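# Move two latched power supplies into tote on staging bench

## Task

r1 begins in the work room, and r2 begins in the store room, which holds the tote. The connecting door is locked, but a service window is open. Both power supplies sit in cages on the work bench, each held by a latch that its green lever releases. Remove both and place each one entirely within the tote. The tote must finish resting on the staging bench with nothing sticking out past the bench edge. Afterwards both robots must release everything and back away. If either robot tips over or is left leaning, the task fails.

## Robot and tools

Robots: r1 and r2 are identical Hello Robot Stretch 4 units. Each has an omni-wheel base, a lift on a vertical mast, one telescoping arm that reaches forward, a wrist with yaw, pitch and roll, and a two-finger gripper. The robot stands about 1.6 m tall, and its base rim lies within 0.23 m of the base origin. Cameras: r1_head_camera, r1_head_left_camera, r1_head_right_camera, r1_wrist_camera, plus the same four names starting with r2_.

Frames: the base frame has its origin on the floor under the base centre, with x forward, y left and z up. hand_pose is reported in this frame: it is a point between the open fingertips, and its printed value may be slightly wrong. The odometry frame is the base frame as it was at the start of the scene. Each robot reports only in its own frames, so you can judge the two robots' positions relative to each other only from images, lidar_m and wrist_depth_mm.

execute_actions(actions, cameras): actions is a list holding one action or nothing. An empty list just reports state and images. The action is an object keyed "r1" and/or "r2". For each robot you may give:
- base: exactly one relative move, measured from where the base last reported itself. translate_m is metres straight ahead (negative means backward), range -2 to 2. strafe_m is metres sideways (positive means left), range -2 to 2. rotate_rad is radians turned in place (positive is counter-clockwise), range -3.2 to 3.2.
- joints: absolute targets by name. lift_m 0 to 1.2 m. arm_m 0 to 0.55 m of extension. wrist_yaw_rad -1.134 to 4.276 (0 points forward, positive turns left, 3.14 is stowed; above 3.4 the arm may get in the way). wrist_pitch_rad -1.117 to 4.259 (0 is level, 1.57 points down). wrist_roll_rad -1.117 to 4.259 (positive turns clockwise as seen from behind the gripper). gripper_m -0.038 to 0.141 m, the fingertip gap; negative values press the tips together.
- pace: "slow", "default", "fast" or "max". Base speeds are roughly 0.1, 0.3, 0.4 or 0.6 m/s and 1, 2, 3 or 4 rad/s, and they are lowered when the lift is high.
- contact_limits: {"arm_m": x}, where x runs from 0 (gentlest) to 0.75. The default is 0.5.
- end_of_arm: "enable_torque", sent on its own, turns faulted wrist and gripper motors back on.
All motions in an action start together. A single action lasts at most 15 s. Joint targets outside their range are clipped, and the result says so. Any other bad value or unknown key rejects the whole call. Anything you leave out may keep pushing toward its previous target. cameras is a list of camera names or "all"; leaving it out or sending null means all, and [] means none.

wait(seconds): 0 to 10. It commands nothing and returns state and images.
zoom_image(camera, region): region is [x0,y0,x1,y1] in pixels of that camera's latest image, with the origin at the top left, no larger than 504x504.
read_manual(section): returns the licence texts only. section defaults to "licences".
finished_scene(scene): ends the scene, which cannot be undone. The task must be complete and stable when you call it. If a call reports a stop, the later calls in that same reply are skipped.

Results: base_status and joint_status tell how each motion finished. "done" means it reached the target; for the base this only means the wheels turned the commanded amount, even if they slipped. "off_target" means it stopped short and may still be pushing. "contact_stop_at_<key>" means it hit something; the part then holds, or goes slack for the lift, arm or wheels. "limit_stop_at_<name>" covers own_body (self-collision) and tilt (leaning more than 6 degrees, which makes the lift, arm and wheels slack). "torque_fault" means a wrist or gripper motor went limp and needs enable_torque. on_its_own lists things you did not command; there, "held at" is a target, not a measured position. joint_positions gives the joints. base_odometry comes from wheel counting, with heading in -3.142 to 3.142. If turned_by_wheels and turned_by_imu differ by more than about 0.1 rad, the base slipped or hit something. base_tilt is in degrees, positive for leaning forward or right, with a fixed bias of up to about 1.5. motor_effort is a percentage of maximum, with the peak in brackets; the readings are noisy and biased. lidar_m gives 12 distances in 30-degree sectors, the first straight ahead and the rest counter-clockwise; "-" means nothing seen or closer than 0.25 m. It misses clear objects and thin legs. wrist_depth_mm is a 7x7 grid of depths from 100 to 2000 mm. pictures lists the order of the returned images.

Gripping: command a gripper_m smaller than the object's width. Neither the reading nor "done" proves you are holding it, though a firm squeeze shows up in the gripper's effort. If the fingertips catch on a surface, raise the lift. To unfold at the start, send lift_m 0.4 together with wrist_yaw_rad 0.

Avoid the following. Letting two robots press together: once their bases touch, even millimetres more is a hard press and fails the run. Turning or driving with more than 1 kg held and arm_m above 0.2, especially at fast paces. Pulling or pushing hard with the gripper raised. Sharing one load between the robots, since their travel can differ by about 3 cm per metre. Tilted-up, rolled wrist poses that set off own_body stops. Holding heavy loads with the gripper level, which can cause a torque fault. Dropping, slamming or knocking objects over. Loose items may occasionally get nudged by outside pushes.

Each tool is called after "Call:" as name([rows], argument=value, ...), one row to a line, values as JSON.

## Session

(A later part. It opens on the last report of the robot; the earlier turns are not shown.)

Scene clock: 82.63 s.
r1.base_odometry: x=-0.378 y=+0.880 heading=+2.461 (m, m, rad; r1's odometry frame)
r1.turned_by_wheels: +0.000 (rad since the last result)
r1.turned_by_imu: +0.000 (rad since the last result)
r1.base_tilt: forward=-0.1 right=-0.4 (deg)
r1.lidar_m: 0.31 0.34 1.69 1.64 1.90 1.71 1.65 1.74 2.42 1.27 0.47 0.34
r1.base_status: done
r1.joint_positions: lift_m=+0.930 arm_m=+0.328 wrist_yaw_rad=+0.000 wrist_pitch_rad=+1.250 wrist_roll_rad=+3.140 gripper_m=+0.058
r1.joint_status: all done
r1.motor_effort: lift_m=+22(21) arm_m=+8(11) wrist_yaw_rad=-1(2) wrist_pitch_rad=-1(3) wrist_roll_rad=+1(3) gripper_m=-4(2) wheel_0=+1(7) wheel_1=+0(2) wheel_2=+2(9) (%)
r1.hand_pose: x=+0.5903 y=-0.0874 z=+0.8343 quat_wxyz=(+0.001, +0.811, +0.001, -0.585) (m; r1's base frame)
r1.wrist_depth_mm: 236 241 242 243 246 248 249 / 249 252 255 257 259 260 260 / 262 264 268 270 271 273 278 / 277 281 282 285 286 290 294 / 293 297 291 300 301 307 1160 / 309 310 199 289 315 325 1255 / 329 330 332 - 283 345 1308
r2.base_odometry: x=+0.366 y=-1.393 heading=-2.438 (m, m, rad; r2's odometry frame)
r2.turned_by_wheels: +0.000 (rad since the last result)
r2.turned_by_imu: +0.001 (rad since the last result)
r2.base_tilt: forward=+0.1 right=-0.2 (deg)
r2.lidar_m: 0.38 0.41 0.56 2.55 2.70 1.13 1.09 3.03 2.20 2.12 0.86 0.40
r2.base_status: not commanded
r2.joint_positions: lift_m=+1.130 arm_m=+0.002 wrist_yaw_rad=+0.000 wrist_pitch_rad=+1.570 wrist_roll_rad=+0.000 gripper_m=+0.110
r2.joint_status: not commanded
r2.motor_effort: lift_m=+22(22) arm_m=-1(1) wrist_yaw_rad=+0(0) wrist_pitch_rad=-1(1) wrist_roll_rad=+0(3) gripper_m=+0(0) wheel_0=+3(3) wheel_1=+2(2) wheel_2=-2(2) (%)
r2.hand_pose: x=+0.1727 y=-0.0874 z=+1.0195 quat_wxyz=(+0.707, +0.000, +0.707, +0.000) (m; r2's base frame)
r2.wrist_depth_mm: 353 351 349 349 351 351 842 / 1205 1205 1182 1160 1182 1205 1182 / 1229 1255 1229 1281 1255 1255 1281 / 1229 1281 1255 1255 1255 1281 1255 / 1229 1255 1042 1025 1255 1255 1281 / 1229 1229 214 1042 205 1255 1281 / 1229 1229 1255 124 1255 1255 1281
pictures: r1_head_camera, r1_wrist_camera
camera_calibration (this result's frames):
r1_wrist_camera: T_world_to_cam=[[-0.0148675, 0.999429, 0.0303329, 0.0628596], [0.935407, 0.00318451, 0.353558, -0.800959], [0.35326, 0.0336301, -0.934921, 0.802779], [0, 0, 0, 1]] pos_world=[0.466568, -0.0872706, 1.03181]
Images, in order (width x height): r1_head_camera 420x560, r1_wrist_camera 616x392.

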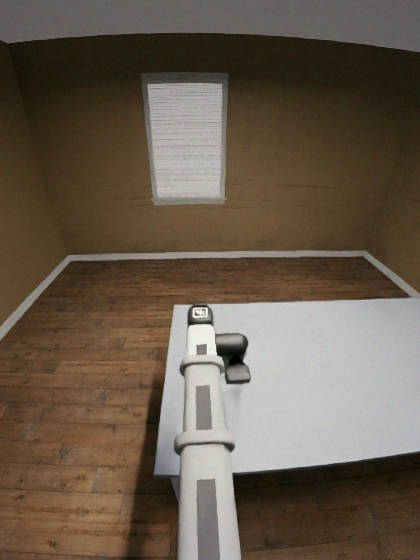

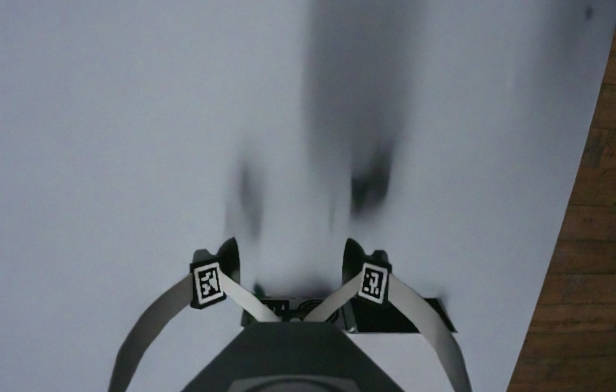

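Call:
execute_actions([
  {"r1":{"joints":{"lift_m":0.889,"arm_m":0.35}}},
], cameras=["r1_wrist_camera"])

Call:
zoom_image(camera="r1_wrist_camera", region=[190, 220, 400, 340])

Scene clock: 83.80 s.
r1.base_odometry: x=-0.378 y=+0.880 heading=+2.461 (m, m, rad; r1's odometry frame)
r1.turned_by_wheels: +0.000 (rad since the last result)
r1.turned_by_imu: +0.000 (rad since the last result)
r1.base_tilt: forward=+0.0 right=-0.4 (deg)
r1.lidar_m: 0.29 0.34 1.70 1.63 1.89 1.73 1.64 1.72 2.38 1.26 0.46 0.34
r1.base_status: not commanded
r1.joint_positions: lift_m=+0.889 arm_m=+0.348 wrist_yaw_rad=+0.000 wrist_pitch_rad=+1.250 wrist_roll_rad=+3.140 gripper_m=+0.058
r1.joint_status: all done
r1.motor_effort: lift_m=+17(21) arm_m=+9(6) wrist_yaw_rad=-2(2) wrist_pitch_rad=-3(2) wrist_roll_rad=-1(1) gripper_m=-2(2) wheel_0=+1(0) wheel_1=+0(0) wheel_2=+2(2) (%)
r1.hand_pose: x=+0.6102 y=-0.0874 z=+0.7936 quat_wxyz=(+0.001, +0.811, +0.001, -0.585) (m; r1's base frame)
r1.wrist_depth_mm: 201 204 206 206 208 211 211 / 212 213 216 217 220 220 222 / 223 225 227 229 230 231 235 / 235 237 240 241 243 245 248 / 250 250 247 254 255 262 263 / 263 264 198 257 245 276 282 / 282 282 283 - 236 278 1255
r2.base_odometry: x=+0.366 y=-1.393 heading=-2.438 (m, m, rad; r2's odometry frame)
r2.turned_by_wheels: +0.000 (rad since the last result)
r2.turned_by_imu: +0.000 (rad since the last result)
r2.base_tilt: forward=+0.1 right=-0.2 (deg)
r2.lidar_m: 0.38 0.38 0.57 2.57 2.72 1.15 1.06 3.02 2.21 2.14 0.87 0.41
r2.base_status: not commanded
r2.joint_positions: lift_m=+1.130 arm_m=+0.002 wrist_yaw_rad=+0.000 wrist_pitch_rad=+1.570 wrist_roll_rad=+0.000 gripper_m=+0.110
r2.joint_status: not commanded
r2.motor_effort: lift_m=+22(22) arm_m=+0(0) wrist_yaw_rad=+0(0) wrist_pitch_rad=-1(1) wrist_roll_rad=-2(4) gripper_m=-2(0) wheel_0=+3(3) wheel_1=+2(2) wheel_2=-1(1) (%)
r2.hand_pose: x=+0.1727 y=-0.0874 z=+1.0195 quat_wxyz=(+0.707, +0.000, +0.707, +0.000) (m; r2's base frame)
r2.wrist_depth_mm: 355 353 349 349 351 351 831 / 1160 1160 1160 1160 1182 1182 1182 / 1255 1229 1255 1255 1281 1281 1281 / 1229 1229 1255 1255 1255 1255 1281 / 1229 1229 1025 1042 1255 1281 1255 / 1229 1255 214 1042 206 1255 1281 / 1229 1229 1229 124 1255 1255 1281
pictures: r1_wrist_camera
camera_calibration (this result's frames):
r1_wrist_camera: T_world_to_cam=[[-0.0147633, 0.999431, 0.0303412, 0.0643254], [0.935495, 0.00309241, 0.353325, -0.805064], [0.35303, 0.0336003, -0.935008, 0.757967], [0, 0, 0, 1]] pos_world=[0.486498, -0.0872671, 0.991203]
Images, in order (width x height): r1_wrist_camera 616x392.

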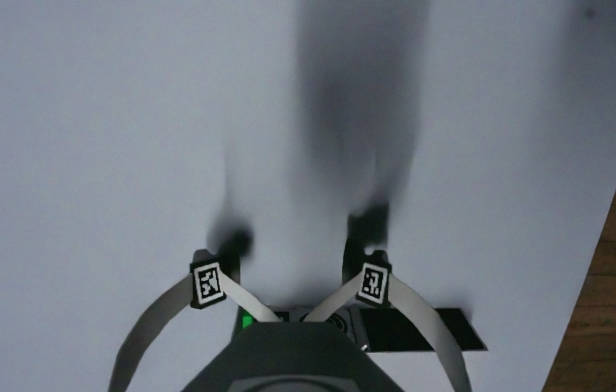

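Region (190, 220, 400, 340) of r1_wrist_camera's 616x392 image, scaled by 2.400; it fills the top 288 rows of this view, and the rest is white.

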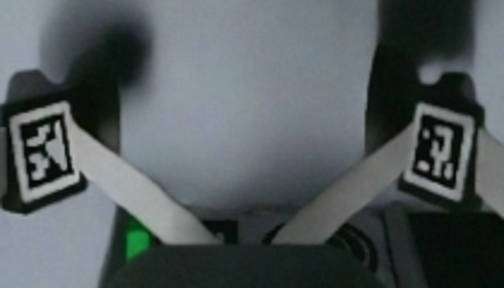

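Call:
execute_actions([
  {"r1":{"base":{"strafe_m":-0.003},"joints":{"lift_m":0.886,"arm_m":0.37},"contact_limits":{"arm_m":0.2},"pace":"slow"}},
], cameras=["r1_wrist_camera"])

Call:
zoom_image(camera="r1_wrist_camera", region=[190, 220, 400, 340])

Scene clock: 85.23 s.
r1.base_odometry: x=-0.377 y=+0.882 heading=+2.461 (m, m, rad; r1's odometry frame)
r1.turned_by_wheels: +0.000 (rad since the last result)
r1.turned_by_imu: +0.000 (rad since the last result)
r1.base_tilt: forward=-0.1 right=-0.4 (deg)
r1.lidar_m: 0.31 0.33 1.70 1.64 1.90 1.75 1.66 1.76 2.40 1.23 0.46 0.33
r1.base_status: done
r1.joint_positions: lift_m=+0.886 arm_m=+0.368 wrist_yaw_rad=+0.000 wrist_pitch_rad=+1.250 wrist_roll_rad=+3.140 gripper_m=+0.058
r1.joint_status: all done
r1.motor_effort: lift_m=+17(17) arm_m=+9(8) wrist_yaw_rad=-1(2) wrist_pitch_rad=-2(3) wrist_roll_rad=+1(0) gripper_m=-4(1) wheel_0=+2(5) wheel_1=-2(3) wheel_2=+0(1) (%)
r1.contact_limits: arm_m 0.2
r1.hand_pose: x=+0.6302 y=-0.0874 z=+0.7907 quat_wxyz=(+0.001, +0.811, +0.001, -0.585) (m; r1's base frame)
r1.wrist_depth_mm: 199 202 203 203 206 208 209 / 210 211 213 214 216 218 218 / 220 221 224 224 229 229 231 / 232 234 236 237 240 242 244 / 246 247 245 251 251 256 259 / 260 259 199 224 217 268 277 / 276 278 278 - 228 234 778
r2.base_odometry: x=+0.366 y=-1.393 heading=-2.438 (m, m, rad; r2's odometry frame)
r2.turned_by_wheels: +0.000 (rad since the last result)
r2.turned_by_imu: +0.000 (rad since the last result)
r2.base_tilt: forward=+0.1 right=-0.3 (deg)
r2.lidar_m: 0.39 0.41 0.56 2.58 2.72 1.14 1.08 2.98 2.23 2.13 0.86 0.40
r2.base_status: not commanded
r2.joint_positions: lift_m=+1.130 arm_m=+0.002 wrist_yaw_rad=+0.000 wrist_pitch_rad=+1.570 wrist_roll_rad=+0.000 gripper_m=+0.110
r2.joint_status: not commanded
r2.motor_effort: lift_m=+22(22) arm_m=-1(1) wrist_yaw_rad=+0(0) wrist_pitch_rad=-1(1) wrist_roll_rad=-1(3) gripper_m=+0(2) wheel_0=+3(3) wheel_1=+1(2) wheel_2=-1(2) (%)
r2.hand_pose: x=+0.1727 y=-0.0874 z=+1.0195 quat_wxyz=(+0.707, +0.000, +0.707, +0.000) (m; r2's base frame)
r2.wrist_depth_mm: 353 351 351 349 349 351 842 / 1182 1182 1182 1182 1160 1182 1182 / 1255 1255 1255 1255 1281 1281 1281 / 1229 1229 1281 1255 1229 1255 1255 / 1229 1229 1042 1025 1255 1255 1281 / 1229 1229 214 1025 206 1255 1255 / 1205 1229 1229 124 1229 1255 1255
pictures: r1_wrist_camera
camera_calibration (this result's frames):
r1_wrist_camera: T_world_to_cam=[[-0.014763, 0.999431, 0.0303413, 0.0647106], [0.935496, 0.0030921, 0.353325, -0.822692], [0.35303, 0.0336003, -0.935008, 0.748123], [0, 0, 0, 1]] pos_world=[0.506471, -0.0872671, 0.988216]
Images, in order (width x height): r1_wrist_camera 616x392.

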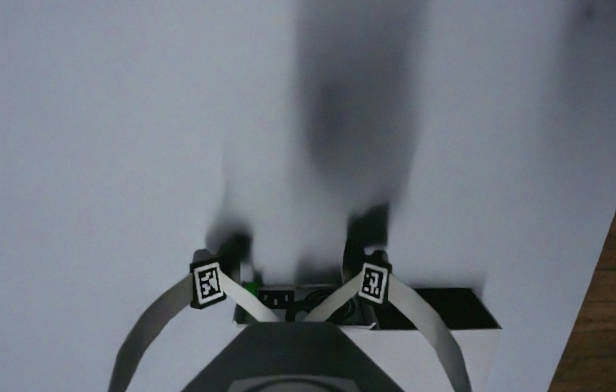

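Region (190, 220, 400, 340) of r1_wrist_camera's 616x392 image, scaled by 2.400; it fills the top 288 rows of this view, and the rest is white.

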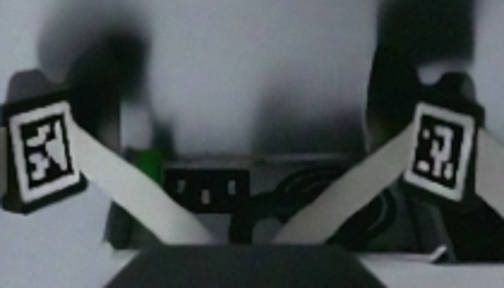

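Call:
execute_actions([
  {"r1":{"base":{"strafe_m":0.002},"joints":{"gripper_m":0.062,"arm_m":0.378},"contact_limits":{"arm_m":0.15},"pace":"slow"}},
], cameras=["r1_wrist_camera"])

Call:
zoom_image(camera="r1_wrist_camera", region=[190, 220, 400, 340])

Scene clock: 86.37 s.
r1.base_odometry: x=-0.378 y=+0.881 heading=+2.461 (m, m, rad; r1's odometry frame)
r1.turned_by_wheels: +0.000 (rad since the last result)
r1.turned_by_imu: +0.000 (rad since the last result)
r1.base_tilt: forward=+0.0 right=-0.4 (deg)
r1.lidar_m: 0.29 0.32 1.70 1.67 1.90 1.70 1.66 1.76 2.40 1.22 0.42 0.32
r1.base_status: done
r1.joint_positions: lift_m=+0.886 arm_m=+0.376 wrist_yaw_rad=+0.000 wrist_pitch_rad=+1.250 wrist_roll_rad=+3.140 gripper_m=+0.062
r1.joint_status: all done
r1.motor_effort: lift_m=+17(16) arm_m=+9(7) wrist_yaw_rad=-2(3) wrist_pitch_rad=-3(4) wrist_roll_rad=-2(0) gripper_m=-1(1) wheel_0=+2(2) wheel_1=-1(4) wheel_2=+0(0) (%)
r1.contact_limits: arm_m 0.15
r1.hand_pose: x=+0.6382 y=-0.0874 z=+0.7907 quat_wxyz=(+0.001, +0.811, +0.001, -0.585) (m; r1's base frame)
r1.wrist_depth_mm: 199 202 202 204 205 208 208 / 208 209 212 215 216 217 219 / 220 221 224 226 227 229 231 / 231 234 236 237 240 242 244 / 245 247 245 251 251 257 259 / 262 258 213 213 198 266 279 / 278 277 279 - 227 236 788
r2.base_odometry: x=+0.366 y=-1.393 heading=-2.438 (m, m, rad; r2's odometry frame)
r2.turned_by_wheels: +0.000 (rad since the last result)
r2.turned_by_imu: +0.000 (rad since the last result)
r2.base_tilt: forward=+0.1 right=-0.2 (deg)
r2.lidar_m: 0.40 0.42 0.55 2.56 2.70 1.14 1.08 3.00 2.22 2.12 0.85 0.37
r2.base_status: not commanded
r2.joint_positions: lift_m=+1.130 arm_m=+0.002 wrist_yaw_rad=+0.000 wrist_pitch_rad=+1.570 wrist_roll_rad=+0.000 gripper_m=+0.110
r2.joint_status: not commanded
r2.motor_effort: lift_m=+22(22) arm_m=+0(0) wrist_yaw_rad=+0(0) wrist_pitch_rad=-1(1) wrist_roll_rad=-3(3) gripper_m=-1(1) wheel_0=+3(3) wheel_1=+2(2) wheel_2=-2(2) (%)
r2.hand_pose: x=+0.1727 y=-0.0874 z=+1.0195 quat_wxyz=(+0.707, +0.000, +0.707, +0.000) (m; r2's base frame)
r2.wrist_depth_mm: 353 351 351 349 351 353 842 / 1182 1160 1160 1182 1182 1182 1182 / 1255 1255 1255 1281 1255 1281 1281 / 1255 1229 1255 1255 1255 1255 1281 / 1229 1229 1042 1042 1281 1255 1229 / 1205 1229 213 1025 205 1255 1255 / 1255 1229 1229 124 1255 1281 1281
pictures: r1_wrist_camera
camera_calibration (this result's frames):
r1_wrist_camera: T_world_to_cam=[[-0.014763, 0.999431, 0.0303413, 0.0648289], [0.935496, 0.00309216, 0.353325, -0.830181], [0.35303, 0.0336003, -0.935008, 0.745297], [0, 0, 0, 1]] pos_world=[0.514476, -0.0872671, 0.988216]
Images, in order (width x height): r1_wrist_camera 616x392.

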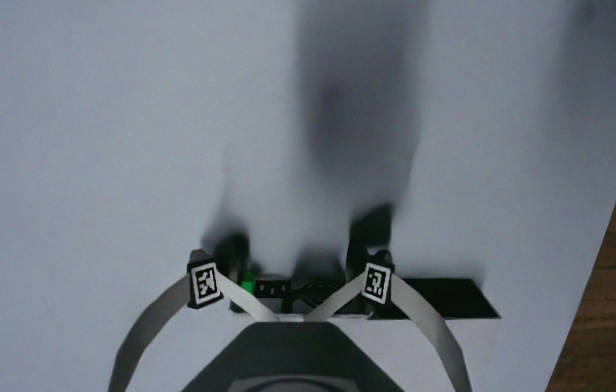

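Region (190, 220, 400, 340) of r1_wrist_camera's 616x392 image, scaled by 2.400; it fills the top 288 rows of this view, and the rest is white.

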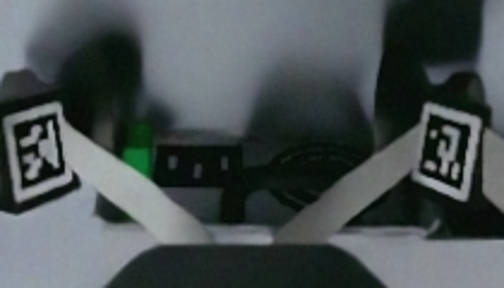

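Call:
execute_actions([
  {"r1":{"joints":{"arm_m":0.384,"gripper_m":0.05},"contact_limits":{"arm_m":0.15},"pace":"slow"}},
], cameras=["r1_wrist_camera"])

Call:
zoom_image(camera="r1_wrist_camera", region=[190, 220, 400, 340])

Scene clock: 87.40 s.
r1.base_odometry: x=-0.378 y=+0.881 heading=+2.460 (m, m, rad; r1's odometry frame)
r1.turned_by_wheels: +0.000 (rad since the last result)
r1.turned_by_imu: +0.000 (rad since the last result)
r1.base_tilt: forward=-0.1 right=-0.4 (deg)
r1.lidar_m: 0.31 0.35 1.70 1.62 1.93 1.74 1.66 1.72 2.41 1.25 0.46 0.32
r1.base_status: not commanded
r1.joint_positions: lift_m=+0.886 arm_m=+0.382 wrist_yaw_rad=-0.003 wrist_pitch_rad=+1.254 wrist_roll_rad=+3.140 gripper_m=+0.050
r1.joint_status: all done
r1.motor_effort: lift_m=+17(17) arm_m=+10(8) wrist_yaw_rad=+7(6) wrist_pitch_rad=-13(14) wrist_roll_rad=-1(1) gripper_m=-6(6) wheel_0=+0(2) wheel_1=-1(1) wheel_2=-1(1) (%)
r1.contact_limits: arm_m 0.15
r1.hand_pose: x=+0.6426 y=-0.0877 z=+0.7902 quat_wxyz=(+0.000, +0.810, -0.001, -0.587) (m; r1's base frame)
r1.wrist_depth_mm: 198 202 202 203 205 207 208 / 208 210 211 213 215 216 217 / 219 221 222 224 227 229 229 / 231 232 236 238 239 241 243 / 245 245 242 250 249 255 257 / 258 256 217 216 195 262 277 / 276 274 277 - 225 230 296
r2.base_odometry: x=+0.366 y=-1.393 heading=-2.438 (m, m, rad; r2's odometry frame)
r2.turned_by_wheels: +0.000 (rad since the last result)
r2.turned_by_imu: +0.000 (rad since the last result)
r2.base_tilt: forward=+0.1 right=-0.2 (deg)
r2.lidar_m: 0.36 0.41 0.56 2.59 2.71 1.13 1.07 3.02 2.22 2.13 0.85 0.40
r2.base_status: not commanded
r2.joint_positions: lift_m=+1.130 arm_m=+0.002 wrist_yaw_rad=+0.000 wrist_pitch_rad=+1.570 wrist_roll_rad=+0.000 gripper_m=+0.110
r2.joint_status: not commanded
r2.motor_effort: lift_m=+22(22) arm_m=-1(0) wrist_yaw_rad=+0(0) wrist_pitch_rad=-1(0) wrist_roll_rad=-3(4) gripper_m=-2(2) wheel_0=+3(3) wheel_1=+2(2) wheel_2=-2(2) (%)
r2.hand_pose: x=+0.1727 y=-0.0874 z=+1.0195 quat_wxyz=(+0.707, +0.000, +0.707, +0.000) (m; r2's base frame)
r2.wrist_depth_mm: 355 351 347 349 351 351 831 / 1182 1182 1182 1160 1160 1182 1182 / 1255 1255 1255 1255 1281 1255 1308 / 1229 1255 1255 1255 1281 1255 1281 / 1255 1229 1025 1042 1255 1255 1229 / 1229 1229 213 1025 205 1255 1255 / 1255 1229 1229 124 1255 1281 1255
pictures: r1_wrist_camera
camera_calibration (this result's frames):
r1_wrist_camera: T_world_to_cam=[[-0.011332, 0.999469, 0.0305635, 0.0627823], [0.936912, -0.0000668483, 0.349565, -0.832432], [0.349382, 0.0325965, -0.936413, 0.746705], [0, 0, 0, 1]] pos_world=[0.519743, -0.0871446, 0.988295]
Images, in order (width x height): r1_wrist_camera 616x392.

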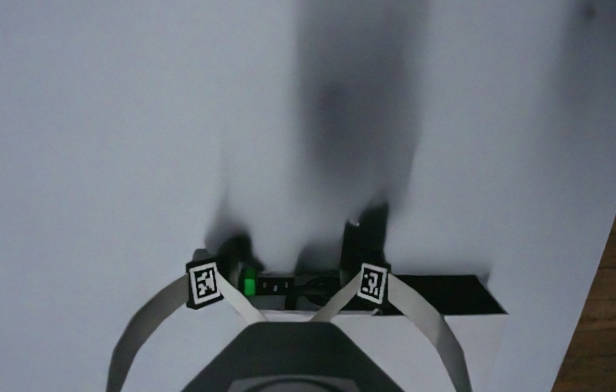

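Region (190, 220, 400, 340) of r1_wrist_camera's 616x392 image, scaled by 2.400; it fills the top 288 rows of this view, and the rest is white.

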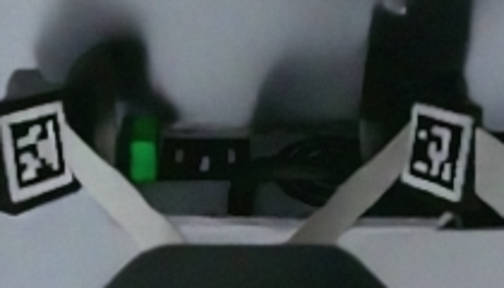

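Call:
execute_actions([
  {"r1":{"base":{"strafe_m":0.004},"joints":{"arm_m":0.376,"gripper_m":0.04},"pace":"slow"}},
], cameras=["r1_wrist_camera"])

Call:
zoom_image(camera="r1_wrist_camera", region=[190, 220, 400, 340])

Scene clock: 88.43 s.
r1.base_odometry: x=-0.380 y=+0.878 heading=+2.460 (m, m, rad; r1's odometry frame)
r1.turned_by_wheels: +0.000 (rad since the last result)
r1.turned_by_imu: +0.000 (rad since the last result)
r1.base_tilt: forward=-0.1 right=-0.4 (deg)
r1.lidar_m: 0.32 0.33 1.70 1.66 1.92 1.72 1.64 1.72 2.41 1.26 0.46 0.34
r1.base_status: done
r1.joint_positions: lift_m=+0.886 arm_m=+0.378 wrist_yaw_rad=-0.002 wrist_pitch_rad=+1.253 wrist_roll_rad=+3.140 gripper_m=+0.040
r1.joint_status: all done
r1.motor_effort: lift_m=+18(18) arm_m=-9(7) wrist_yaw_rad=+3(14) wrist_pitch_rad=-9(18) wrist_roll_rad=-1(2) gripper_m=-7(10) wheel_0=-3(8) wheel_1=+0(2) wheel_2=-2(4) (%)
r1.hand_pose: x=+0.6385 y=-0.0876 z=+0.7903 quat_wxyz=(+0.000, +0.810, +0.000, -0.586) (m; r1's base frame)
r1.wrist_depth_mm: 199 200 202 204 205 207 207 / 208 210 211 213 215 217 218 / 219 221 224 225 226 229 229 / 230 232 236 236 239 241 242 / 243 246 243 247 249 255 258 / 258 258 198 211 197 265 276 / 277 273 277 - 224 234 778
r2.base_odometry: x=+0.366 y=-1.393 heading=-2.438 (m, m, rad; r2's odometry frame)
r2.turned_by_wheels: +0.000 (rad since the last result)
r2.turned_by_imu: +0.000 (rad since the last result)
r2.base_tilt: forward=+0.2 right=-0.2 (deg)
r2.lidar_m: 0.35 0.41 0.55 2.58 2.72 1.13 1.08 3.01 2.21 2.12 0.88 0.41
r2.base_status: not commanded
r2.joint_positions: lift_m=+1.130 arm_m=+0.002 wrist_yaw_rad=+0.000 wrist_pitch_rad=+1.570 wrist_roll_rad=+0.000 gripper_m=+0.110
r2.joint_status: not commanded
r2.motor_effort: lift_m=+22(22) arm_m=+0(1) wrist_yaw_rad=+0(0) wrist_pitch_rad=-1(2) wrist_roll_rad=-3(2) gripper_m=-1(1) wheel_0=+3(3) wheel_1=+2(1) wheel_2=-2(2) (%)
r2.hand_pose: x=+0.1727 y=-0.0874 z=+1.0195 quat_wxyz=(+0.707, +0.000, +0.707, +0.000) (m; r2's base frame)
r2.wrist_depth_mm: 353 351 349 351 349 351 842 / 1205 1182 1182 1182 1182 1182 1182 / 1255 1255 1281 1281 1255 1281 1281 / 1229 1255 1255 1255 1255 1281 1255 / 1229 1255 1042 1042 1255 1281 1281 / 1229 1229 214 1042 205 1255 1255 / 1255 1229 1255 124 1255 1255 1255
pictures: r1_wrist_camera
camera_calibration (this result's frames):
r1_wrist_camera: T_world_to_cam=[[-0.0122407, 0.999456, 0.0306244, 0.0631647], [0.936357, 0.000711363, 0.351048, -0.829325], [0.350836, 0.0329725, -0.935856, 0.746889], [0, 0, 0, 1]] pos_world=[0.515282, -0.0871672, 0.98818]
Images, in order (width x height): r1_wrist_camera 616x392.

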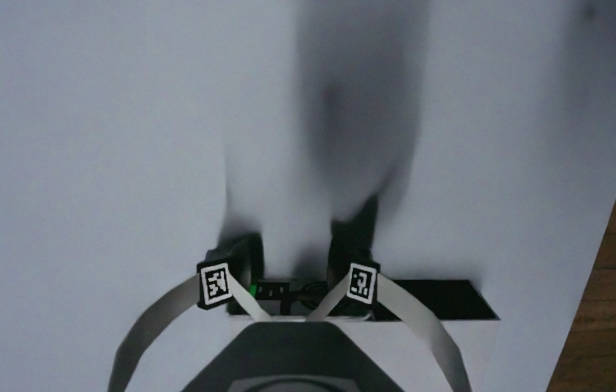

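Region (190, 220, 400, 340) of r1_wrist_camera's 616x392 image, scaled by 2.400; it fills the top 288 rows of this view, and the rest is white.

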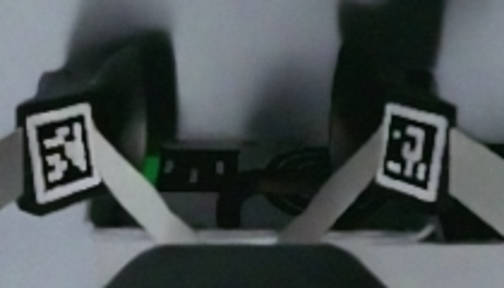

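Call:
execute_actions([
  {"r1":{"base":{"strafe_m":0.007},"joints":{"gripper_m":0.052},"pace":"slow"}},
], cameras=[])

Call:
execute_actions([
  {"r1":{"joints":{"arm_m":0.388},"contact_limits":{"arm_m":0.2},"pace":"slow"}},
], cameras=["r1_wrist_camera"])

Call:
zoom_image(camera="r1_wrist_camera", region=[190, 220, 400, 340])

Scene clock: 89.57 s.
r1.base_odometry: x=-0.385 y=+0.872 heading=+2.460 (m, m, rad; r1's odometry frame)
r1.turned_by_wheels: -0.001 (rad since the last result)
r1.turned_by_imu: -0.001 (rad since the last result)
r1.base_tilt: forward=+0.0 right=-0.3 (deg)
r1.lidar_m: 0.30 0.33 1.68 1.61 1.91 1.72 1.66 1.75 2.43 1.26 0.46 0.33
r1.base_status: done
r1.joint_positions: lift_m=+0.886 arm_m=+0.377 wrist_yaw_rad=-0.002 wrist_pitch_rad=+1.253 wrist_roll_rad=+3.140 gripper_m=+0.052
r1.joint_status: all done
r1.motor_effort: lift_m=+18(18) arm_m=-9(9) wrist_yaw_rad=+6(4) wrist_pitch_rad=-8(10) wrist_roll_rad=-3(1) gripper_m=-4(5) wheel_0=-5(7) wheel_1=-1(5) wheel_2=-1(0) (%)
r1.hand_pose: x=+0.6384 y=-0.0876 z=+0.7903 quat_wxyz=(+0.000, +0.810, -0.001, -0.586) (m; r1's base frame)
r1.wrist_depth_mm: 200 202 202 204 206 208 208 / 209 211 213 214 216 216 219 / 219 221 224 226 227 229 230 / 231 234 236 237 239 242 244 / 246 247 244 251 250 256 259 / 259 259 211 213 201 266 279 / 279 277 277 - 226 286 1281
r2.base_odometry: x=+0.366 y=-1.393 heading=-2.438 (m, m, rad; r2's odometry frame)
r2.turned_by_wheels: +0.000 (rad since the last result)
r2.turned_by_imu: +0.000 (rad since the last result)
r2.base_tilt: forward=+0.1 right=-0.2 (deg)
r2.lidar_m: 0.39 0.42 0.53 2.59 2.69 1.15 1.07 3.02 2.23 2.14 0.88 0.39
r2.base_status: not commanded
r2.joint_positions: lift_m=+1.130 arm_m=+0.002 wrist_yaw_rad=+0.000 wrist_pitch_rad=+1.570 wrist_roll_rad=+0.000 gripper_m=+0.110
r2.joint_status: not commanded
r2.motor_effort: lift_m=+22(22) arm_m=-1(1) wrist_yaw_rad=+0(0) wrist_pitch_rad=-1(1) wrist_roll_rad=-1(2) gripper_m=-2(1) wheel_0=+3(3) wheel_1=+2(2) wheel_2=-2(2) (%)
r2.hand_pose: x=+0.1727 y=-0.0874 z=+1.0195 quat_wxyz=(+0.707, +0.000, +0.707, +0.000) (m; r2's base frame)
r2.wrist_depth_mm: 355 351 349 349 351 353 842 / 1205 1182 1182 1182 1160 1205 1182 / 1255 1255 1255 1281 1255 1255 1308 / 1255 1229 1281 1229 1281 1255 1255 / 1229 1205 1025 1042 1255 1255 1281 / 1255 1229 214 1025 205 1281 1255 / 1229 1255 1229 124 1255 1255 1255
pictures: none
No camera images: the call's "cameras" was empty. Leave "cameras" out to get every camera's image.

Scene clock: 90.53 s.
r1.base_odometry: x=-0.385 y=+0.872 heading=+2.459 (m, m, rad; r1's odometry frame)
r1.turned_by_wheels: +0.000 (rad since the last result)
r1.turned_by_imu: +0.000 (rad since the last result)
r1.base_tilt: forward=+0.0 right=-0.3 (deg)
r1.lidar_m: 0.31 0.33 1.67 1.62 1.90 1.72 1.66 1.72 2.41 1.24 0.45 0.32
r1.base_status: not commanded
r1.joint_positions: lift_m=+0.886 arm_m=+0.386 wrist_yaw_rad=-0.006 wrist_pitch_rad=+1.261 wrist_roll_rad=+3.141 gripper_m=+0.052
r1.joint_status: all done
r1.on_its_own: wrist_yaw_rad is at rest, and its effort (+16) is outside its rest range (-13 to +13); wrist_pitch_rad is at rest, and its effort (-31) is outside its rest range (-23 to +23)
r1.motor_effort: lift_m=+18(18) arm_m=+12(15) wrist_yaw_rad=+16(16) wrist_pitch_rad=-31(31) wrist_roll_rad=-3(4) gripper_m=-3(5) wheel_0=-4(5) wheel_1=-1(1) wheel_2=-3(3) (%)
r1.contact_limits: arm_m 0.2
r1.hand_pose: x=+0.6443 y=-0.0879 z=+0.7896 quat_wxyz=(-0.001, +0.808, -0.002, -0.589) (m; r1's base frame)
r1.wrist_depth_mm: 200 202 202 205 206 208 208 / 209 211 213 214 216 218 218 / 219 220 224 224 228 229 230 / 232 233 236 237 238 240 243 / 245 246 243 250 251 256 257 / 259 257 208 213 215 267 277 / 273 273 276 - 225 257 1229
r2.base_odometry: x=+0.366 y=-1.393 heading=-2.438 (m, m, rad; r2's odometry frame)
r2.turned_by_wheels: +0.000 (rad since the last result)
r2.turned_by_imu: +0.000 (rad since the last result)
r2.base_tilt: forward=+0.1 right=-0.3 (deg)
r2.lidar_m: 0.38 0.41 0.58 2.55 2.71 1.15 1.08 2.99 2.21 2.14 0.87 0.41
r2.base_status: not commanded
r2.joint_positions: lift_m=+1.130 arm_m=+0.002 wrist_yaw_rad=+0.000 wrist_pitch_rad=+1.570 wrist_roll_rad=+0.000 gripper_m=+0.110
r2.joint_status: not commanded
r2.motor_effort: lift_m=+22(22) arm_m=-1(0) wrist_yaw_rad=+0(0) wrist_pitch_rad=-1(1) wrist_roll_rad=-2(1) gripper_m=+0(1) wheel_0=+3(3) wheel_1=+1(2) wheel_2=-2(2) (%)
r2.hand_pose: x=+0.1727 y=-0.0874 z=+1.0195 quat_wxyz=(+0.707, +0.000, +0.707, +0.000) (m; r2's base frame)
r2.wrist_depth_mm: 353 351 349 351 349 351 842 / 1182 1160 1182 1160 1182 1182 1182 / 1255 1255 1255 1255 1255 1281 1255 / 1229 1255 1255 1229 1255 1281 1281 / 1229 1229 1042 1025 1281 1281 1281 / 1229 1229 214 1025 206 1255 1255 / 1229 1229 1255 124 1255 1255 1281
pictures: r1_wrist_camera
camera_calibration (this result's frames):
r1_wrist_camera: T_world_to_cam=[[-0.0076814, 0.999497, 0.0307574, 0.0605863], [0.939038, -0.00336285, 0.343797, -0.830863], [0.343727, 0.0315232, -0.93854, 0.750797], [0, 0, 0, 1]] pos_world=[0.522608, -0.0870174, 0.988438]
Images, in order (width x height): r1_wrist_camera 616x392.

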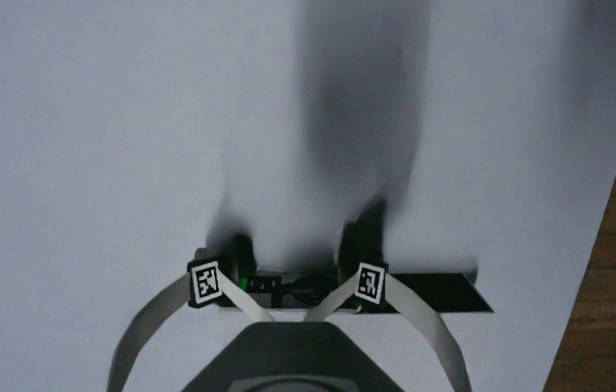

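Region (190, 220, 400, 340) of r1_wrist_camera's 616x392 image, scaled by 2.400; it fills the top 288 rows of this view, and the rest is white.

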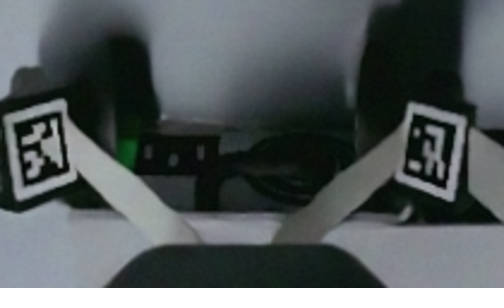

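Call:
execute_actions([
  {"r1":{"joints":{"gripper_m":0.025,"lift_m":0.883},"pace":"slow"}},
], cameras=["r1_wrist_camera"])

Call:
zoom_image(camera="r1_wrist_camera", region=[190, 220, 400, 340])

Scene clock: 92.03 s.
r1.base_odometry: x=-0.385 y=+0.872 heading=+2.459 (m, m, rad; r1's odometry frame)
r1.turned_by_wheels: +0.000 (rad since the last result)
r1.turned_by_imu: +0.000 (rad since the last result)
r1.base_tilt: forward=-0.1 right=-0.4 (deg)
r1.lidar_m: 0.31 0.33 1.67 1.61 1.89 1.73 1.66 1.74 2.39 1.21 0.47 0.32
r1.base_status: not commanded
r1.joint_positions: lift_m=+0.883 arm_m=+0.386 wrist_yaw_rad=-0.006 wrist_pitch_rad=+1.259 wrist_roll_rad=+3.141 gripper_m=+0.025
r1.joint_status: all done
r1.on_its_own: wrist_yaw_rad is at rest, and its effort (+15) is outside its rest range (-13 to +13); wrist_pitch_rad is at rest, and its effort (-27) is outside its rest range (-23 to +23)
r1.motor_effort: lift_m=+18(19) arm_m=+11(12) wrist_yaw_rad=+15(17) wrist_pitch_rad=-27(32) wrist_roll_rad=-2(3) gripper_m=-11(12) wheel_0=-4(5) wheel_1=-1(1) wheel_2=-4(4) (%)
r1.hand_pose: x=+0.6450 y=-0.0879 z=+0.7868 quat_wxyz=(-0.001, +0.808, -0.002, -0.589) (m; r1's base frame)
r1.wrist_depth_mm: 196 198 199 200 202 204 205 / 205 206 208 211 211 213 214 / 216 217 219 220 222 224 225 / 227 229 230 231 235 236 239 / 239 240 240 242 246 250 254 / 256 251 206 208 190 258 271 / 268 268 271 - 219 227 768
r2.base_odometry: x=+0.366 y=-1.393 heading=-2.438 (m, m, rad; r2's odometry frame)
r2.turned_by_wheels: +0.000 (rad since the last result)
r2.turned_by_imu: +0.000 (rad since the last result)
r2.base_tilt: forward=+0.1 right=-0.2 (deg)
r2.lidar_m: 0.37 0.41 0.57 2.56 2.71 1.14 1.09 3.01 2.19 2.13 0.88 0.40
r2.base_status: not commanded
r2.joint_positions: lift_m=+1.130 arm_m=+0.002 wrist_yaw_rad=+0.000 wrist_pitch_rad=+1.570 wrist_roll_rad=+0.000 gripper_m=+0.110
r2.joint_status: not commanded
r2.motor_effort: lift_m=+22(22) arm_m=-1(0) wrist_yaw_rad=+0(0) wrist_pitch_rad=-1(1) wrist_roll_rad=-2(3) gripper_m=+0(2) wheel_0=+4(3) wheel_1=+2(1) wheel_2=-2(2) (%)
r2.hand_pose: x=+0.1727 y=-0.0874 z=+1.0195 quat_wxyz=(+0.707, +0.000, +0.707, +0.000) (m; r2's base frame)
r2.wrist_depth_mm: 355 351 349 351 349 351 831 / 1205 1182 1182 1160 1160 1160 1182 / 1255 1255 1255 1255 1255 1281 1255 / 1229 1229 1255 1255 1255 1255 1255 / 1229 1229 1042 1025 1281 1255 1255 / 1229 1255 213 1042 206 1229 1255 / 1229 1229 1255 124 1255 1281 1255
pictures: r1_wrist_camera
camera_calibration (this result's frames):
r1_wrist_camera: T_world_to_cam=[[-0.00801121, 0.999495, 0.0307366, 0.0608865], [0.938515, -0.003094, 0.345226, -0.831285], [0.345146, 0.0316125, -0.938016, 0.746541], [0, 0, 0, 1]] pos_world=[0.522995, -0.0870278, 0.985377]
Images, in order (width x height): r1_wrist_camera 616x392.

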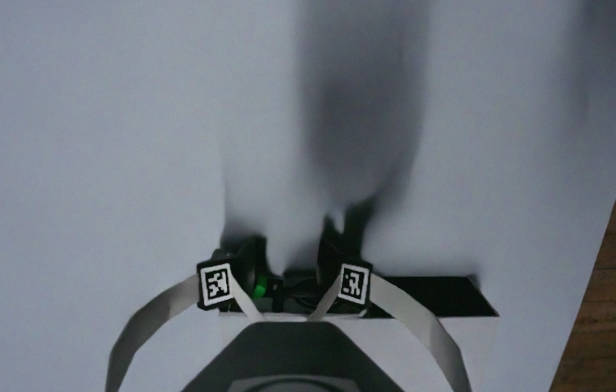

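Region (190, 220, 400, 340) of r1_wrist_camera's 616x392 image, scaled by 2.400; it fills the top 288 rows of this view, and the rest is white.

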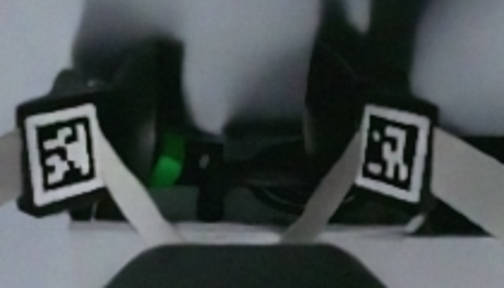

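Call:
execute_actions([
  {"r1":{"joints":{"gripper_m":0.0,"arm_m":0.392},"pace":"slow"}},
], cameras=["r1_wrist_camera"])

Call:
zoom_image(camera="r1_wrist_camera", region=[190, 220, 400, 340])

Scene clock: 93.50 s.
r1.base_odometry: x=-0.385 y=+0.872 heading=+2.459 (m, m, rad; r1's odometry frame)
r1.turned_by_wheels: -0.001 (rad since the last result)
r1.turned_by_imu: +0.000 (rad since the last result)
r1.base_tilt: forward=-0.1 right=-0.4 (deg)
r1.lidar_m: 0.31 0.32 1.69 1.63 1.92 1.75 1.65 1.73 2.43 1.24 0.45 0.35
r1.base_status: not commanded
r1.joint_positions: lift_m=+0.883 arm_m=+0.390 wrist_yaw_rad=-0.008 wrist_pitch_rad=+1.263 wrist_roll_rad=+3.141 gripper_m=+0.001
r1.joint_status: all done
r1.on_its_own: wrist_yaw_rad is at rest, and its effort (+22) is outside its rest range (-13 to +13); wrist_pitch_rad is at rest, and its effort (-38) is outside its rest range (-23 to +23)
r1.motor_effort: lift_m=+20(20) arm_m=+11(16) wrist_yaw_rad=+22(22) wrist_pitch_rad=-38(41) wrist_roll_rad=-3(3) gripper_m=-18(17) wheel_0=-6(6) wheel_1=-3(3) wheel_2=-7(7) (%)
r1.hand_pose: x=+0.6476 y=-0.0881 z=+0.7862 quat_wxyz=(-0.002, +0.807, -0.003, -0.590) (m; r1's base frame)
r1.wrist_depth_mm: 196 197 198 199 202 203 203 / 204 206 208 208 211 212 213 / 214 216 217 220 221 223 224 / 225 227 229 231 232 235 236 / 237 239 236 239 245 248 249 / 253 246 186 203 186 253 266 / 267 265 267 - 216 220 282
r2.base_odometry: x=+0.366 y=-1.393 heading=-2.438 (m, m, rad; r2's odometry frame)
r2.turned_by_wheels: +0.000 (rad since the last result)
r2.turned_by_imu: +0.000 (rad since the last result)
r2.base_tilt: forward=+0.1 right=-0.2 (deg)
r2.lidar_m: 0.39 0.41 0.58 2.56 2.71 1.13 1.07 3.02 2.19 2.13 0.87 0.40
r2.base_status: not commanded
r2.joint_positions: lift_m=+1.130 arm_m=+0.002 wrist_yaw_rad=+0.000 wrist_pitch_rad=+1.570 wrist_roll_rad=+0.000 gripper_m=+0.110
r2.joint_status: not commanded
r2.motor_effort: lift_m=+22(22) arm_m=+0(0) wrist_yaw_rad=+0(0) wrist_pitch_rad=+0(1) wrist_roll_rad=-2(3) gripper_m=-1(0) wheel_0=+3(3) wheel_1=+1(2) wheel_2=-2(2) (%)
r2.hand_pose: x=+0.1727 y=-0.0874 z=+1.0195 quat_wxyz=(+0.707, +0.000, +0.707, +0.000) (m; r2's base frame)
r2.wrist_depth_mm: 355 353 349 351 349 351 842 / 1182 1182 1160 1160 1160 1182 1182 / 1255 1255 1229 1255 1255 1255 1255 / 1255 1229 1255 1255 1255 1281 1255 / 1229 1255 1025 1042 1255 1255 1229 / 1229 1255 213 1025 206 1281 1255 / 1229 1229 1229 124 1229 1229 1281
pictures: r1_wrist_camera
camera_calibration (this result's frames):
r1_wrist_camera: T_world_to_cam=[[-0.00515536, 0.999509, 0.030909, 0.0591387], [0.939819, -0.00571699, 0.341625, -0.831825], [0.341633, 0.0308101, -0.939328, 0.748385], [0, 0, 0, 1]] pos_world=[0.526396, -0.086923, 0.985323]
Images, in order (width x height): r1_wrist_camera 616x392.

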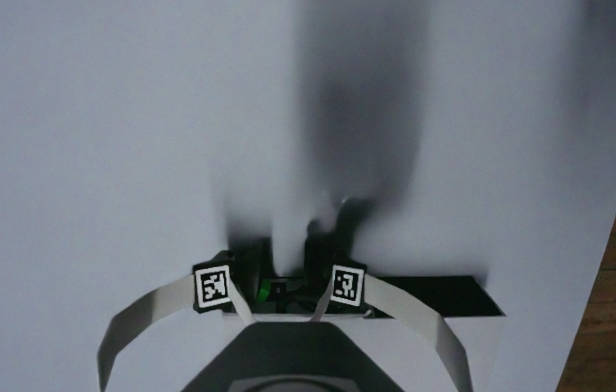

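Region (190, 220, 400, 340) of r1_wrist_camera's 616x392 image, scaled by 2.400; it fills the top 288 rows of this view, and the rest is white.

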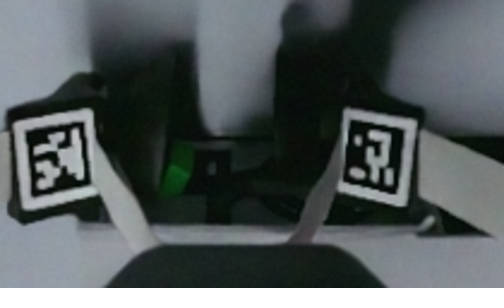

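Call:
execute_actions([
  {"r1":{"joints":{"gripper_m":0.054,"arm_m":0.383},"pace":"default"}},
], cameras=[])

Call:
execute_actions([
  {"r1":{"joints":{"lift_m":0.894,"arm_m":0.387},"pace":"slow"}},
], cameras=[])

Call:
execute_actions([
  {"r1":{"joints":{"gripper_m":0.025,"lift_m":0.891},"pace":"slow"}},
], cameras=["r1_wrist_camera"])

Call:
zoom_image(camera="r1_wrist_camera", region=[190, 220, 400, 340])

Scene clock: 95.17 s.
r1.base_odometry: x=-0.385 y=+0.872 heading=+2.459 (m, m, rad; r1's odometry frame)
r1.turned_by_wheels: +0.000 (rad since the last result)
r1.turned_by_imu: +0.001 (rad since the last result)
r1.base_tilt: forward=-0.1 right=-0.4 (deg)
r1.lidar_m: 0.31 0.34 1.68 1.63 1.90 1.73 1.67 1.74 2.41 1.24 0.48 0.33
r1.base_status: not commanded
r1.joint_positions: lift_m=+0.883 arm_m=+0.384 wrist_yaw_rad=-0.005 wrist_pitch_rad=+1.257 wrist_roll_rad=+3.141 gripper_m=+0.054
r1.joint_status: all done
r1.motor_effort: lift_m=+20(20) arm_m=-7(4) wrist_yaw_rad=+12(22) wrist_pitch_rad=-21(38) wrist_roll_rad=-2(5) gripper_m=-2(19) wheel_0=-4(8) wheel_1=-2(4) wheel_2=-5(7) (%)
r1.hand_pose: x=+0.6437 y=-0.0879 z=+0.7868 quat_wxyz=(-0.001, +0.809, -0.002, -0.588) (m; r1's base frame)
r1.wrist_depth_mm: 197 198 200 202 203 206 206 / 206 208 211 212 213 214 215 / 217 218 221 222 224 226 226 / 229 231 232 234 236 239 240 / 242 244 239 247 245 253 255 / 256 253 208 211 212 263 272 / 272 271 273 - 223 278 1229
r2.base_odometry: x=+0.366 y=-1.393 heading=-2.438 (m, m, rad; r2's odometry frame)
r2.turned_by_wheels: +0.000 (rad since the last result)
r2.turned_by_imu: +0.000 (rad since the last result)
r2.base_tilt: forward=+0.1 right=-0.2 (deg)
r2.lidar_m: 0.37 0.40 0.56 2.59 2.72 1.12 1.09 2.99 2.20 2.14 0.88 0.40
r2.base_status: not commanded
r2.joint_positions: lift_m=+1.130 arm_m=+0.002 wrist_yaw_rad=+0.000 wrist_pitch_rad=+1.570 wrist_roll_rad=+0.000 gripper_m=+0.110
r2.joint_status: not commanded
r2.motor_effort: lift_m=+22(22) arm_m=+0(0) wrist_yaw_rad=+0(0) wrist_pitch_rad=-1(0) wrist_roll_rad=-3(2) gripper_m=-1(1) wheel_0=+3(3) wheel_1=+2(2) wheel_2=-2(2) (%)
r2.hand_pose: x=+0.1727 y=-0.0874 z=+1.0195 quat_wxyz=(+0.707, +0.000, +0.707, +0.000) (m; r2's base frame)
r2.wrist_depth_mm: 353 351 349 349 351 353 831 / 1182 1182 1182 1182 1182 1182 1182 / 1255 1255 1255 1255 1255 1308 1308 / 1229 1255 1255 1229 1255 1281 1255 / 1229 1229 1025 1060 1255 1281 1281 / 1229 1229 214 1042 205 1281 1281 / 1205 1229 1229 124 1255 1255 1281
pictures: none
No camera images: the call's "cameras" was empty. Leave "cameras" out to get every camera's image.

Scene clock: 95.93 s.
r1.base_odometry: x=-0.385 y=+0.872 heading=+2.459 (m, m, rad; r1's odometry frame)
r1.turned_by_wheels: +0.000 (rad since the last result)
r1.turned_by_imu: +0.000 (rad since the last result)
r1.base_tilt: forward=+0.0 right=-0.4 (deg)
r1.lidar_m: 0.30 0.32 1.70 1.64 1.90 1.74 1.66 1.75 2.38 1.24 0.46 0.32
r1.base_status: not commanded
r1.joint_positions: lift_m=+0.894 arm_m=+0.385 wrist_yaw_rad=-0.004 wrist_pitch_rad=+1.259 wrist_roll_rad=+3.141 gripper_m=+0.054
r1.joint_status: all done
r1.on_its_own: wrist_pitch_rad is at rest, and its effort (-24) is outside its rest range (-23 to +23)
r1.motor_effort: lift_m=+24(24) arm_m=+11(11) wrist_yaw_rad=+10(12) wrist_pitch_rad=-24(26) wrist_roll_rad=-5(2) gripper_m=-3(4) wheel_0=-4(4) wheel_1=-2(2) wheel_2=-5(5) (%)
r1.hand_pose: x=+0.6443 y=-0.0878 z=+0.7973 quat_wxyz=(-0.001, +0.808, -0.001, -0.589) (m; r1's base frame)
r1.wrist_depth_mm: 205 207 207 211 211 213 214 / 214 216 219 220 223 224 224 / 224 227 230 230 233 235 237 / 237 239 242 244 246 248 251 / 251 253 249 253 257 262 265 / 265 265 216 216 220 272 287 / 282 282 283 - 233 291 1255
r2.base_odometry: x=+0.366 y=-1.393 heading=-2.438 (m, m, rad; r2's odometry frame)
r2.turned_by_wheels: +0.000 (rad since the last result)
r2.turned_by_imu: +0.000 (rad since the last result)
r2.base_tilt: forward=+0.1 right=-0.2 (deg)
r2.lidar_m: 0.36 0.40 0.54 2.53 2.72 1.13 1.06 3.02 2.20 2.13 0.85 0.40
r2.base_status: not commanded
r2.joint_positions: lift_m=+1.130 arm_m=+0.002 wrist_yaw_rad=+0.000 wrist_pitch_rad=+1.570 wrist_roll_rad=+0.000 gripper_m=+0.110
r2.joint_status: not commanded
r2.motor_effort: lift_m=+22(22) arm_m=+0(1) wrist_yaw_rad=+0(0) wrist_pitch_rad=-1(1) wrist_roll_rad=-2(1) gripper_m=-2(1) wheel_0=+3(3) wheel_1=+2(1) wheel_2=-2(2) (%)
r2.hand_pose: x=+0.1727 y=-0.0874 z=+1.0195 quat_wxyz=(+0.707, +0.000, +0.707, +0.000) (m; r2's base frame)
r2.wrist_depth_mm: 353 353 351 349 351 351 842 / 1182 1182 1160 1160 1160 1160 1182 / 1229 1255 1229 1229 1281 1281 1255 / 1229 1229 1229 1255 1281 1255 1308 / 1255 1255 1042 1025 1255 1281 1255 / 1255 1255 214 1042 205 1255 1281 / 1229 1255 1255 124 1255 1255 1255
pictures: none
No camera images: the call's "cameras" was empty. Leave "cameras" out to get every camera's image.

Scene clock: 97.37 s.
r1.base_odometry: x=-0.385 y=+0.872 heading=+2.459 (m, m, rad; r1's odometry frame)
r1.turned_by_wheels: +0.000 (rad since the last result)
r1.turned_by_imu: +0.000 (rad since the last result)
r1.base_tilt: forward=+0.0 right=-0.4 (deg)
r1.lidar_m: 0.30 0.34 1.65 1.62 1.91 1.75 1.66 1.70 2.43 1.22 0.47 0.34
r1.base_status: not commanded
r1.joint_positions: lift_m=+0.891 arm_m=+0.385 wrist_yaw_rad=-0.004 wrist_pitch_rad=+1.258 wrist_roll_rad=+3.141 gripper_m=+0.025
r1.joint_status: all done
r1.on_its_own: wrist_pitch_rad is at rest, and its effort (-24) is outside its rest range (-23 to +23)
r1.motor_effort: lift_m=+18(21) arm_m=+10(10) wrist_yaw_rad=+9(12) wrist_pitch_rad=-24(25) wrist_roll_rad=-2(4) gripper_m=-12(13) wheel_0=-4(4) wheel_1=-1(2) wheel_2=-4(4) (%)
r1.hand_pose: x=+0.6444 y=-0.0877 z=+0.7948 quat_wxyz=(-0.001, +0.809, -0.001, -0.588) (m; r1's base frame)
r1.wrist_depth_mm: 202 206 207 208 209 211 211 / 212 215 215 219 220 221 224 / 222 224 228 227 231 233 234 / 236 236 239 240 244 246 247 / 248 250 248 252 255 259 263 / 263 260 211 213 189 271 283 / 278 278 281 - 229 289 1255
r2.base_odometry: x=+0.366 y=-1.393 heading=-2.438 (m, m, rad; r2's odometry frame)
r2.turned_by_wheels: +0.000 (rad since the last result)
r2.turned_by_imu: +0.000 (rad since the last result)
r2.base_tilt: forward=+0.1 right=-0.2 (deg)
r2.lidar_m: 0.36 0.39 0.57 2.57 2.74 1.14 1.08 3.00 2.22 2.12 0.88 0.42
r2.base_status: not commanded
r2.joint_positions: lift_m=+1.130 arm_m=+0.002 wrist_yaw_rad=+0.000 wrist_pitch_rad=+1.570 wrist_roll_rad=+0.000 gripper_m=+0.110
r2.joint_status: not commanded
r2.motor_effort: lift_m=+22(22) arm_m=-1(1) wrist_yaw_rad=+0(0) wrist_pitch_rad=-1(1) wrist_roll_rad=-2(5) gripper_m=-1(1) wheel_0=+3(3) wheel_1=+2(2) wheel_2=-2(2) (%)
r2.hand_pose: x=+0.1727 y=-0.0874 z=+1.0195 quat_wxyz=(+0.707, +0.000, +0.707, +0.000) (m; r2's base frame)
r2.wrist_depth_mm: 351 351 351 349 351 351 842 / 1182 1182 1160 1138 1182 1182 1182 / 1255 1281 1255 1255 1255 1255 1281 / 1255 1255 1255 1255 1255 1255 1281 / 1255 1229 1042 1042 1255 1255 1255 / 1255 1229 214 1025 206 1281 1281 / 1229 1255 1229 124 1255 1255 1255
pictures: r1_wrist_camera
camera_calibration (this result's frames):
r1_wrist_camera: T_world_to_cam=[[-0.00994377, 0.999477, 0.0307864, 0.0616538], [0.938265, -0.0013203, 0.345916, -0.833768], [0.345775, 0.0323255, -0.93776, 0.753767], [0, 0, 0, 1]] pos_world=[0.522274, -0.0870883, 0.993369]
Images, in order (width x height): r1_wrist_camera 616x392.

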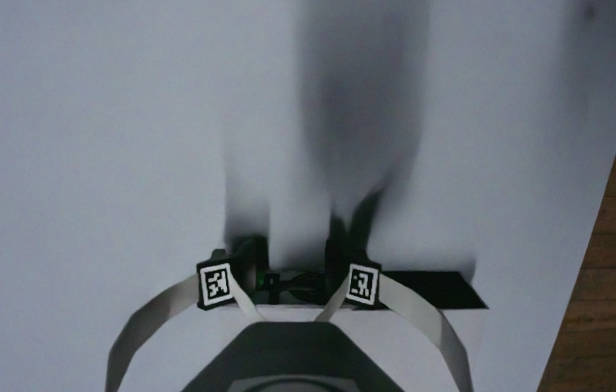

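Region (190, 220, 400, 340) of r1_wrist_camera's 616x392 image, scaled by 2.400; it fills the top 288 rows of this view, and the rest is white.

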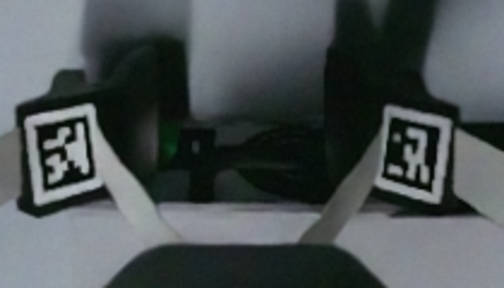

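Now both are pinched. Squeeze with lift compensation.

Call:
execute_actions([
  {"r1":{"joints":{"gripper_m":0.0,"lift_m":0.885,"arm_m":0.39},"pace":"slow"}},
], cameras=[])

Call:
execute_actions([
  {"r1":{"joints":{"gripper_m":-0.025,"lift_m":0.879,"arm_m":0.392},"pace":"slow"}},
], cameras=["r1_wrist_camera"])

Call:
zoom_image(camera="r1_wrist_camera", region=[190, 220, 400, 340])

Scene clock: 98.80 s.
r1.base_odometry: x=-0.385 y=+0.872 heading=+2.460 (m, m, rad; r1's odometry frame)
r1.turned_by_wheels: +0.000 (rad since the last result)
r1.turned_by_imu: +0.000 (rad since the last result)
r1.base_tilt: forward=-0.1 right=-0.3 (deg)
r1.lidar_m: 0.31 0.35 1.69 1.63 1.91 1.72 1.65 1.75 2.38 1.26 0.46 0.35
r1.base_status: not commanded
r1.joint_positions: lift_m=+0.885 arm_m=+0.388 wrist_yaw_rad=-0.005 wrist_pitch_rad=+1.261 wrist_roll_rad=+3.141 gripper_m=+0.001
r1.joint_status: all done
r1.on_its_own: wrist_pitch_rad is at rest, and its effort (-33) is outside its rest range (-23 to +23)
r1.motor_effort: lift_m=+18(18) arm_m=+11(13) wrist_yaw_rad=+12(15) wrist_pitch_rad=-33(36) wrist_roll_rad=-4(4) gripper_m=-21(21) wheel_0=-3(4) wheel_1=-1(1) wheel_2=-4(4) (%)
r1.hand_pose: x=+0.6463 y=-0.0878 z=+0.7886 quat_wxyz=(-0.001, +0.808, -0.002, -0.590) (m; r1's base frame)
r1.wrist_depth_mm: 198 199 201 202 205 206 206 / 206 208 210 211 213 216 216 / 217 218 221 223 224 225 227 / 226 229 233 234 237 238 240 / 241 243 240 245 247 253 254 / 255 250 208 210 189 262 274 / 268 271 271 - 222 254 1255
r2.base_odometry: x=+0.366 y=-1.393 heading=-2.438 (m, m, rad; r2's odometry frame)
r2.turned_by_wheels: +0.000 (rad since the last result)
r2.turned_by_imu: +0.000 (rad since the last result)
r2.base_tilt: forward=+0.2 right=-0.2 (deg)
r2.lidar_m: 0.38 0.41 0.58 2.55 2.71 1.12 1.07 2.97 2.21 2.13 0.86 0.37
r2.base_status: not commanded
r2.joint_positions: lift_m=+1.130 arm_m=+0.002 wrist_yaw_rad=+0.000 wrist_pitch_rad=+1.570 wrist_roll_rad=+0.000 gripper_m=+0.110
r2.joint_status: not commanded
r2.motor_effort: lift_m=+22(22) arm_m=-1(0) wrist_yaw_rad=+0(0) wrist_pitch_rad=-1(1) wrist_roll_rad=-2(3) gripper_m=-1(0) wheel_0=+3(3) wheel_1=+1(1) wheel_2=-2(2) (%)
r2.hand_pose: x=+0.1727 y=-0.0874 z=+1.0195 quat_wxyz=(+0.707, +0.000, +0.707, +0.000) (m; r2's base frame)
r2.wrist_depth_mm: 353 351 351 349 349 353 831 / 1182 1182 1160 1160 1182 1182 1182 / 1229 1255 1255 1255 1255 1281 1281 / 1229 1255 1255 1255 1255 1281 1281 / 1229 1255 1042 1025 1255 1255 1255 / 1229 1229 213 1042 205 1255 1255 / 1229 1229 1229 124 1255 1255 1281
pictures: none
No camera images: the call's "cameras" was empty. Leave "cameras" out to get every camera's image.

Scene clock: 99.90 s.
r1.base_odometry: x=-0.385 y=+0.872 heading=+2.460 (m, m, rad; r1's odometry frame)
r1.turned_by_wheels: +0.000 (rad since the last result)
r1.turned_by_imu: +0.000 (rad since the last result)
r1.base_tilt: forward=-0.2 right=-0.4 (deg)
r1.lidar_m: 0.31 0.37 1.69 1.65 1.88 1.74 1.66 1.70 2.40 1.25 0.43 0.31
r1.base_status: not commanded
r1.joint_positions: lift_m=+0.879 arm_m=+0.390 wrist_yaw_rad=-0.006 wrist_pitch_rad=+1.263 wrist_roll_rad=+3.141 gripper_m=-0.024
r1.joint_status: all done
r1.on_its_own: wrist_yaw_rad is at rest, and its effort (+14) is outside its rest range (-13 to +13); wrist_pitch_rad is at rest, and its effort (-37) is outside its rest range (-23 to +23)
r1.motor_effort: lift_m=+18(18) arm_m=+12(12) wrist_yaw_rad=+14(16) wrist_pitch_rad=-37(40) wrist_roll_rad=-2(4) gripper_m=-26(24) wheel_0=-2(3) wheel_1=-1(1) wheel_2=-4(4) (%)
r1.hand_pose: x=+0.6479 y=-0.0879 z=+0.7825 quat_wxyz=(-0.001, +0.807, -0.002, -0.590) (m; r1's base frame)
r1.wrist_depth_mm: 192 194 196 198 198 200 202 / 201 203 205 206 208 209 209 / 212 212 214 216 220 220 221 / 223 224 226 228 230 232 234 / 234 236 234 237 241 246 248 / 249 163 200 201 187 251 263 / 259 264 264 - 213 221 285
r2.base_odometry: x=+0.366 y=-1.393 heading=-2.438 (m, m, rad; r2's odometry frame)
r2.turned_by_wheels: +0.000 (rad since the last result)
r2.turned_by_imu: +0.000 (rad since the last result)
r2.base_tilt: forward=+0.1 right=-0.1 (deg)
r2.lidar_m: 0.35 0.39 0.58 2.53 2.71 1.12 1.06 3.01 2.21 2.13 0.85 0.40
r2.base_status: not commanded
r2.joint_positions: lift_m=+1.130 arm_m=+0.002 wrist_yaw_rad=+0.000 wrist_pitch_rad=+1.570 wrist_roll_rad=+0.000 gripper_m=+0.110
r2.joint_status: not commanded
r2.motor_effort: lift_m=+22(22) arm_m=-1(1) wrist_yaw_rad=+0(0) wrist_pitch_rad=-1(1) wrist_roll_rad=-4(3) gripper_m=-1(1) wheel_0=+3(3) wheel_1=+1(2) wheel_2=-2(2) (%)
r2.hand_pose: x=+0.1727 y=-0.0874 z=+1.0195 quat_wxyz=(+0.707, +0.000, +0.707, +0.000) (m; r2's base frame)
r2.wrist_depth_mm: 355 351 349 349 351 353 831 / 1205 1182 1160 1182 1182 1182 1182 / 1229 1255 1281 1255 1255 1281 1255 / 1229 1255 1255 1255 1255 1281 1281 / 1229 1229 1025 1042 1255 1281 1255 / 1205 1229 214 1042 205 1255 1281 / 1205 1229 1229 124 1255 1281 1255
pictures: r1_wrist_camera
camera_calibration (this result's frames):
r1_wrist_camera: T_world_to_cam=[[-0.00780137, 0.999494, 0.0308415, 0.0608112], [0.939683, -0.00321953, 0.34203, -0.830786], [0.341956, 0.0316495, -0.939183, 0.744504], [0, 0, 0, 1]] pos_world=[0.526563, -0.0870183, 0.981504]
Images, in order (width x height): r1_wrist_camera 616x392.

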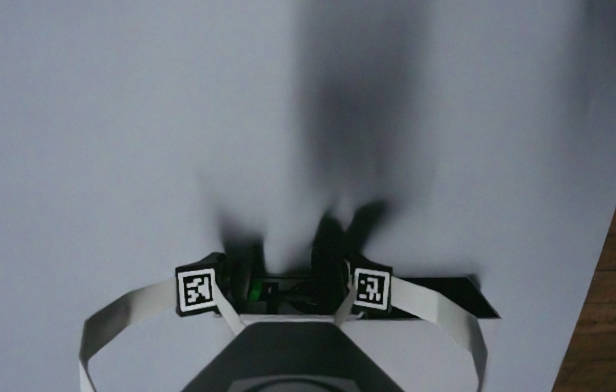

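Region (190, 220, 400, 340) of r1_wrist_camera's 616x392 image, scaled by 2.400; it fills the top 288 rows of this view, and the rest is white.

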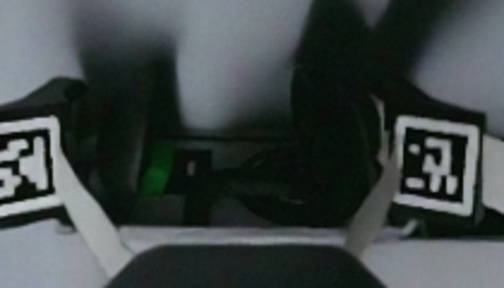

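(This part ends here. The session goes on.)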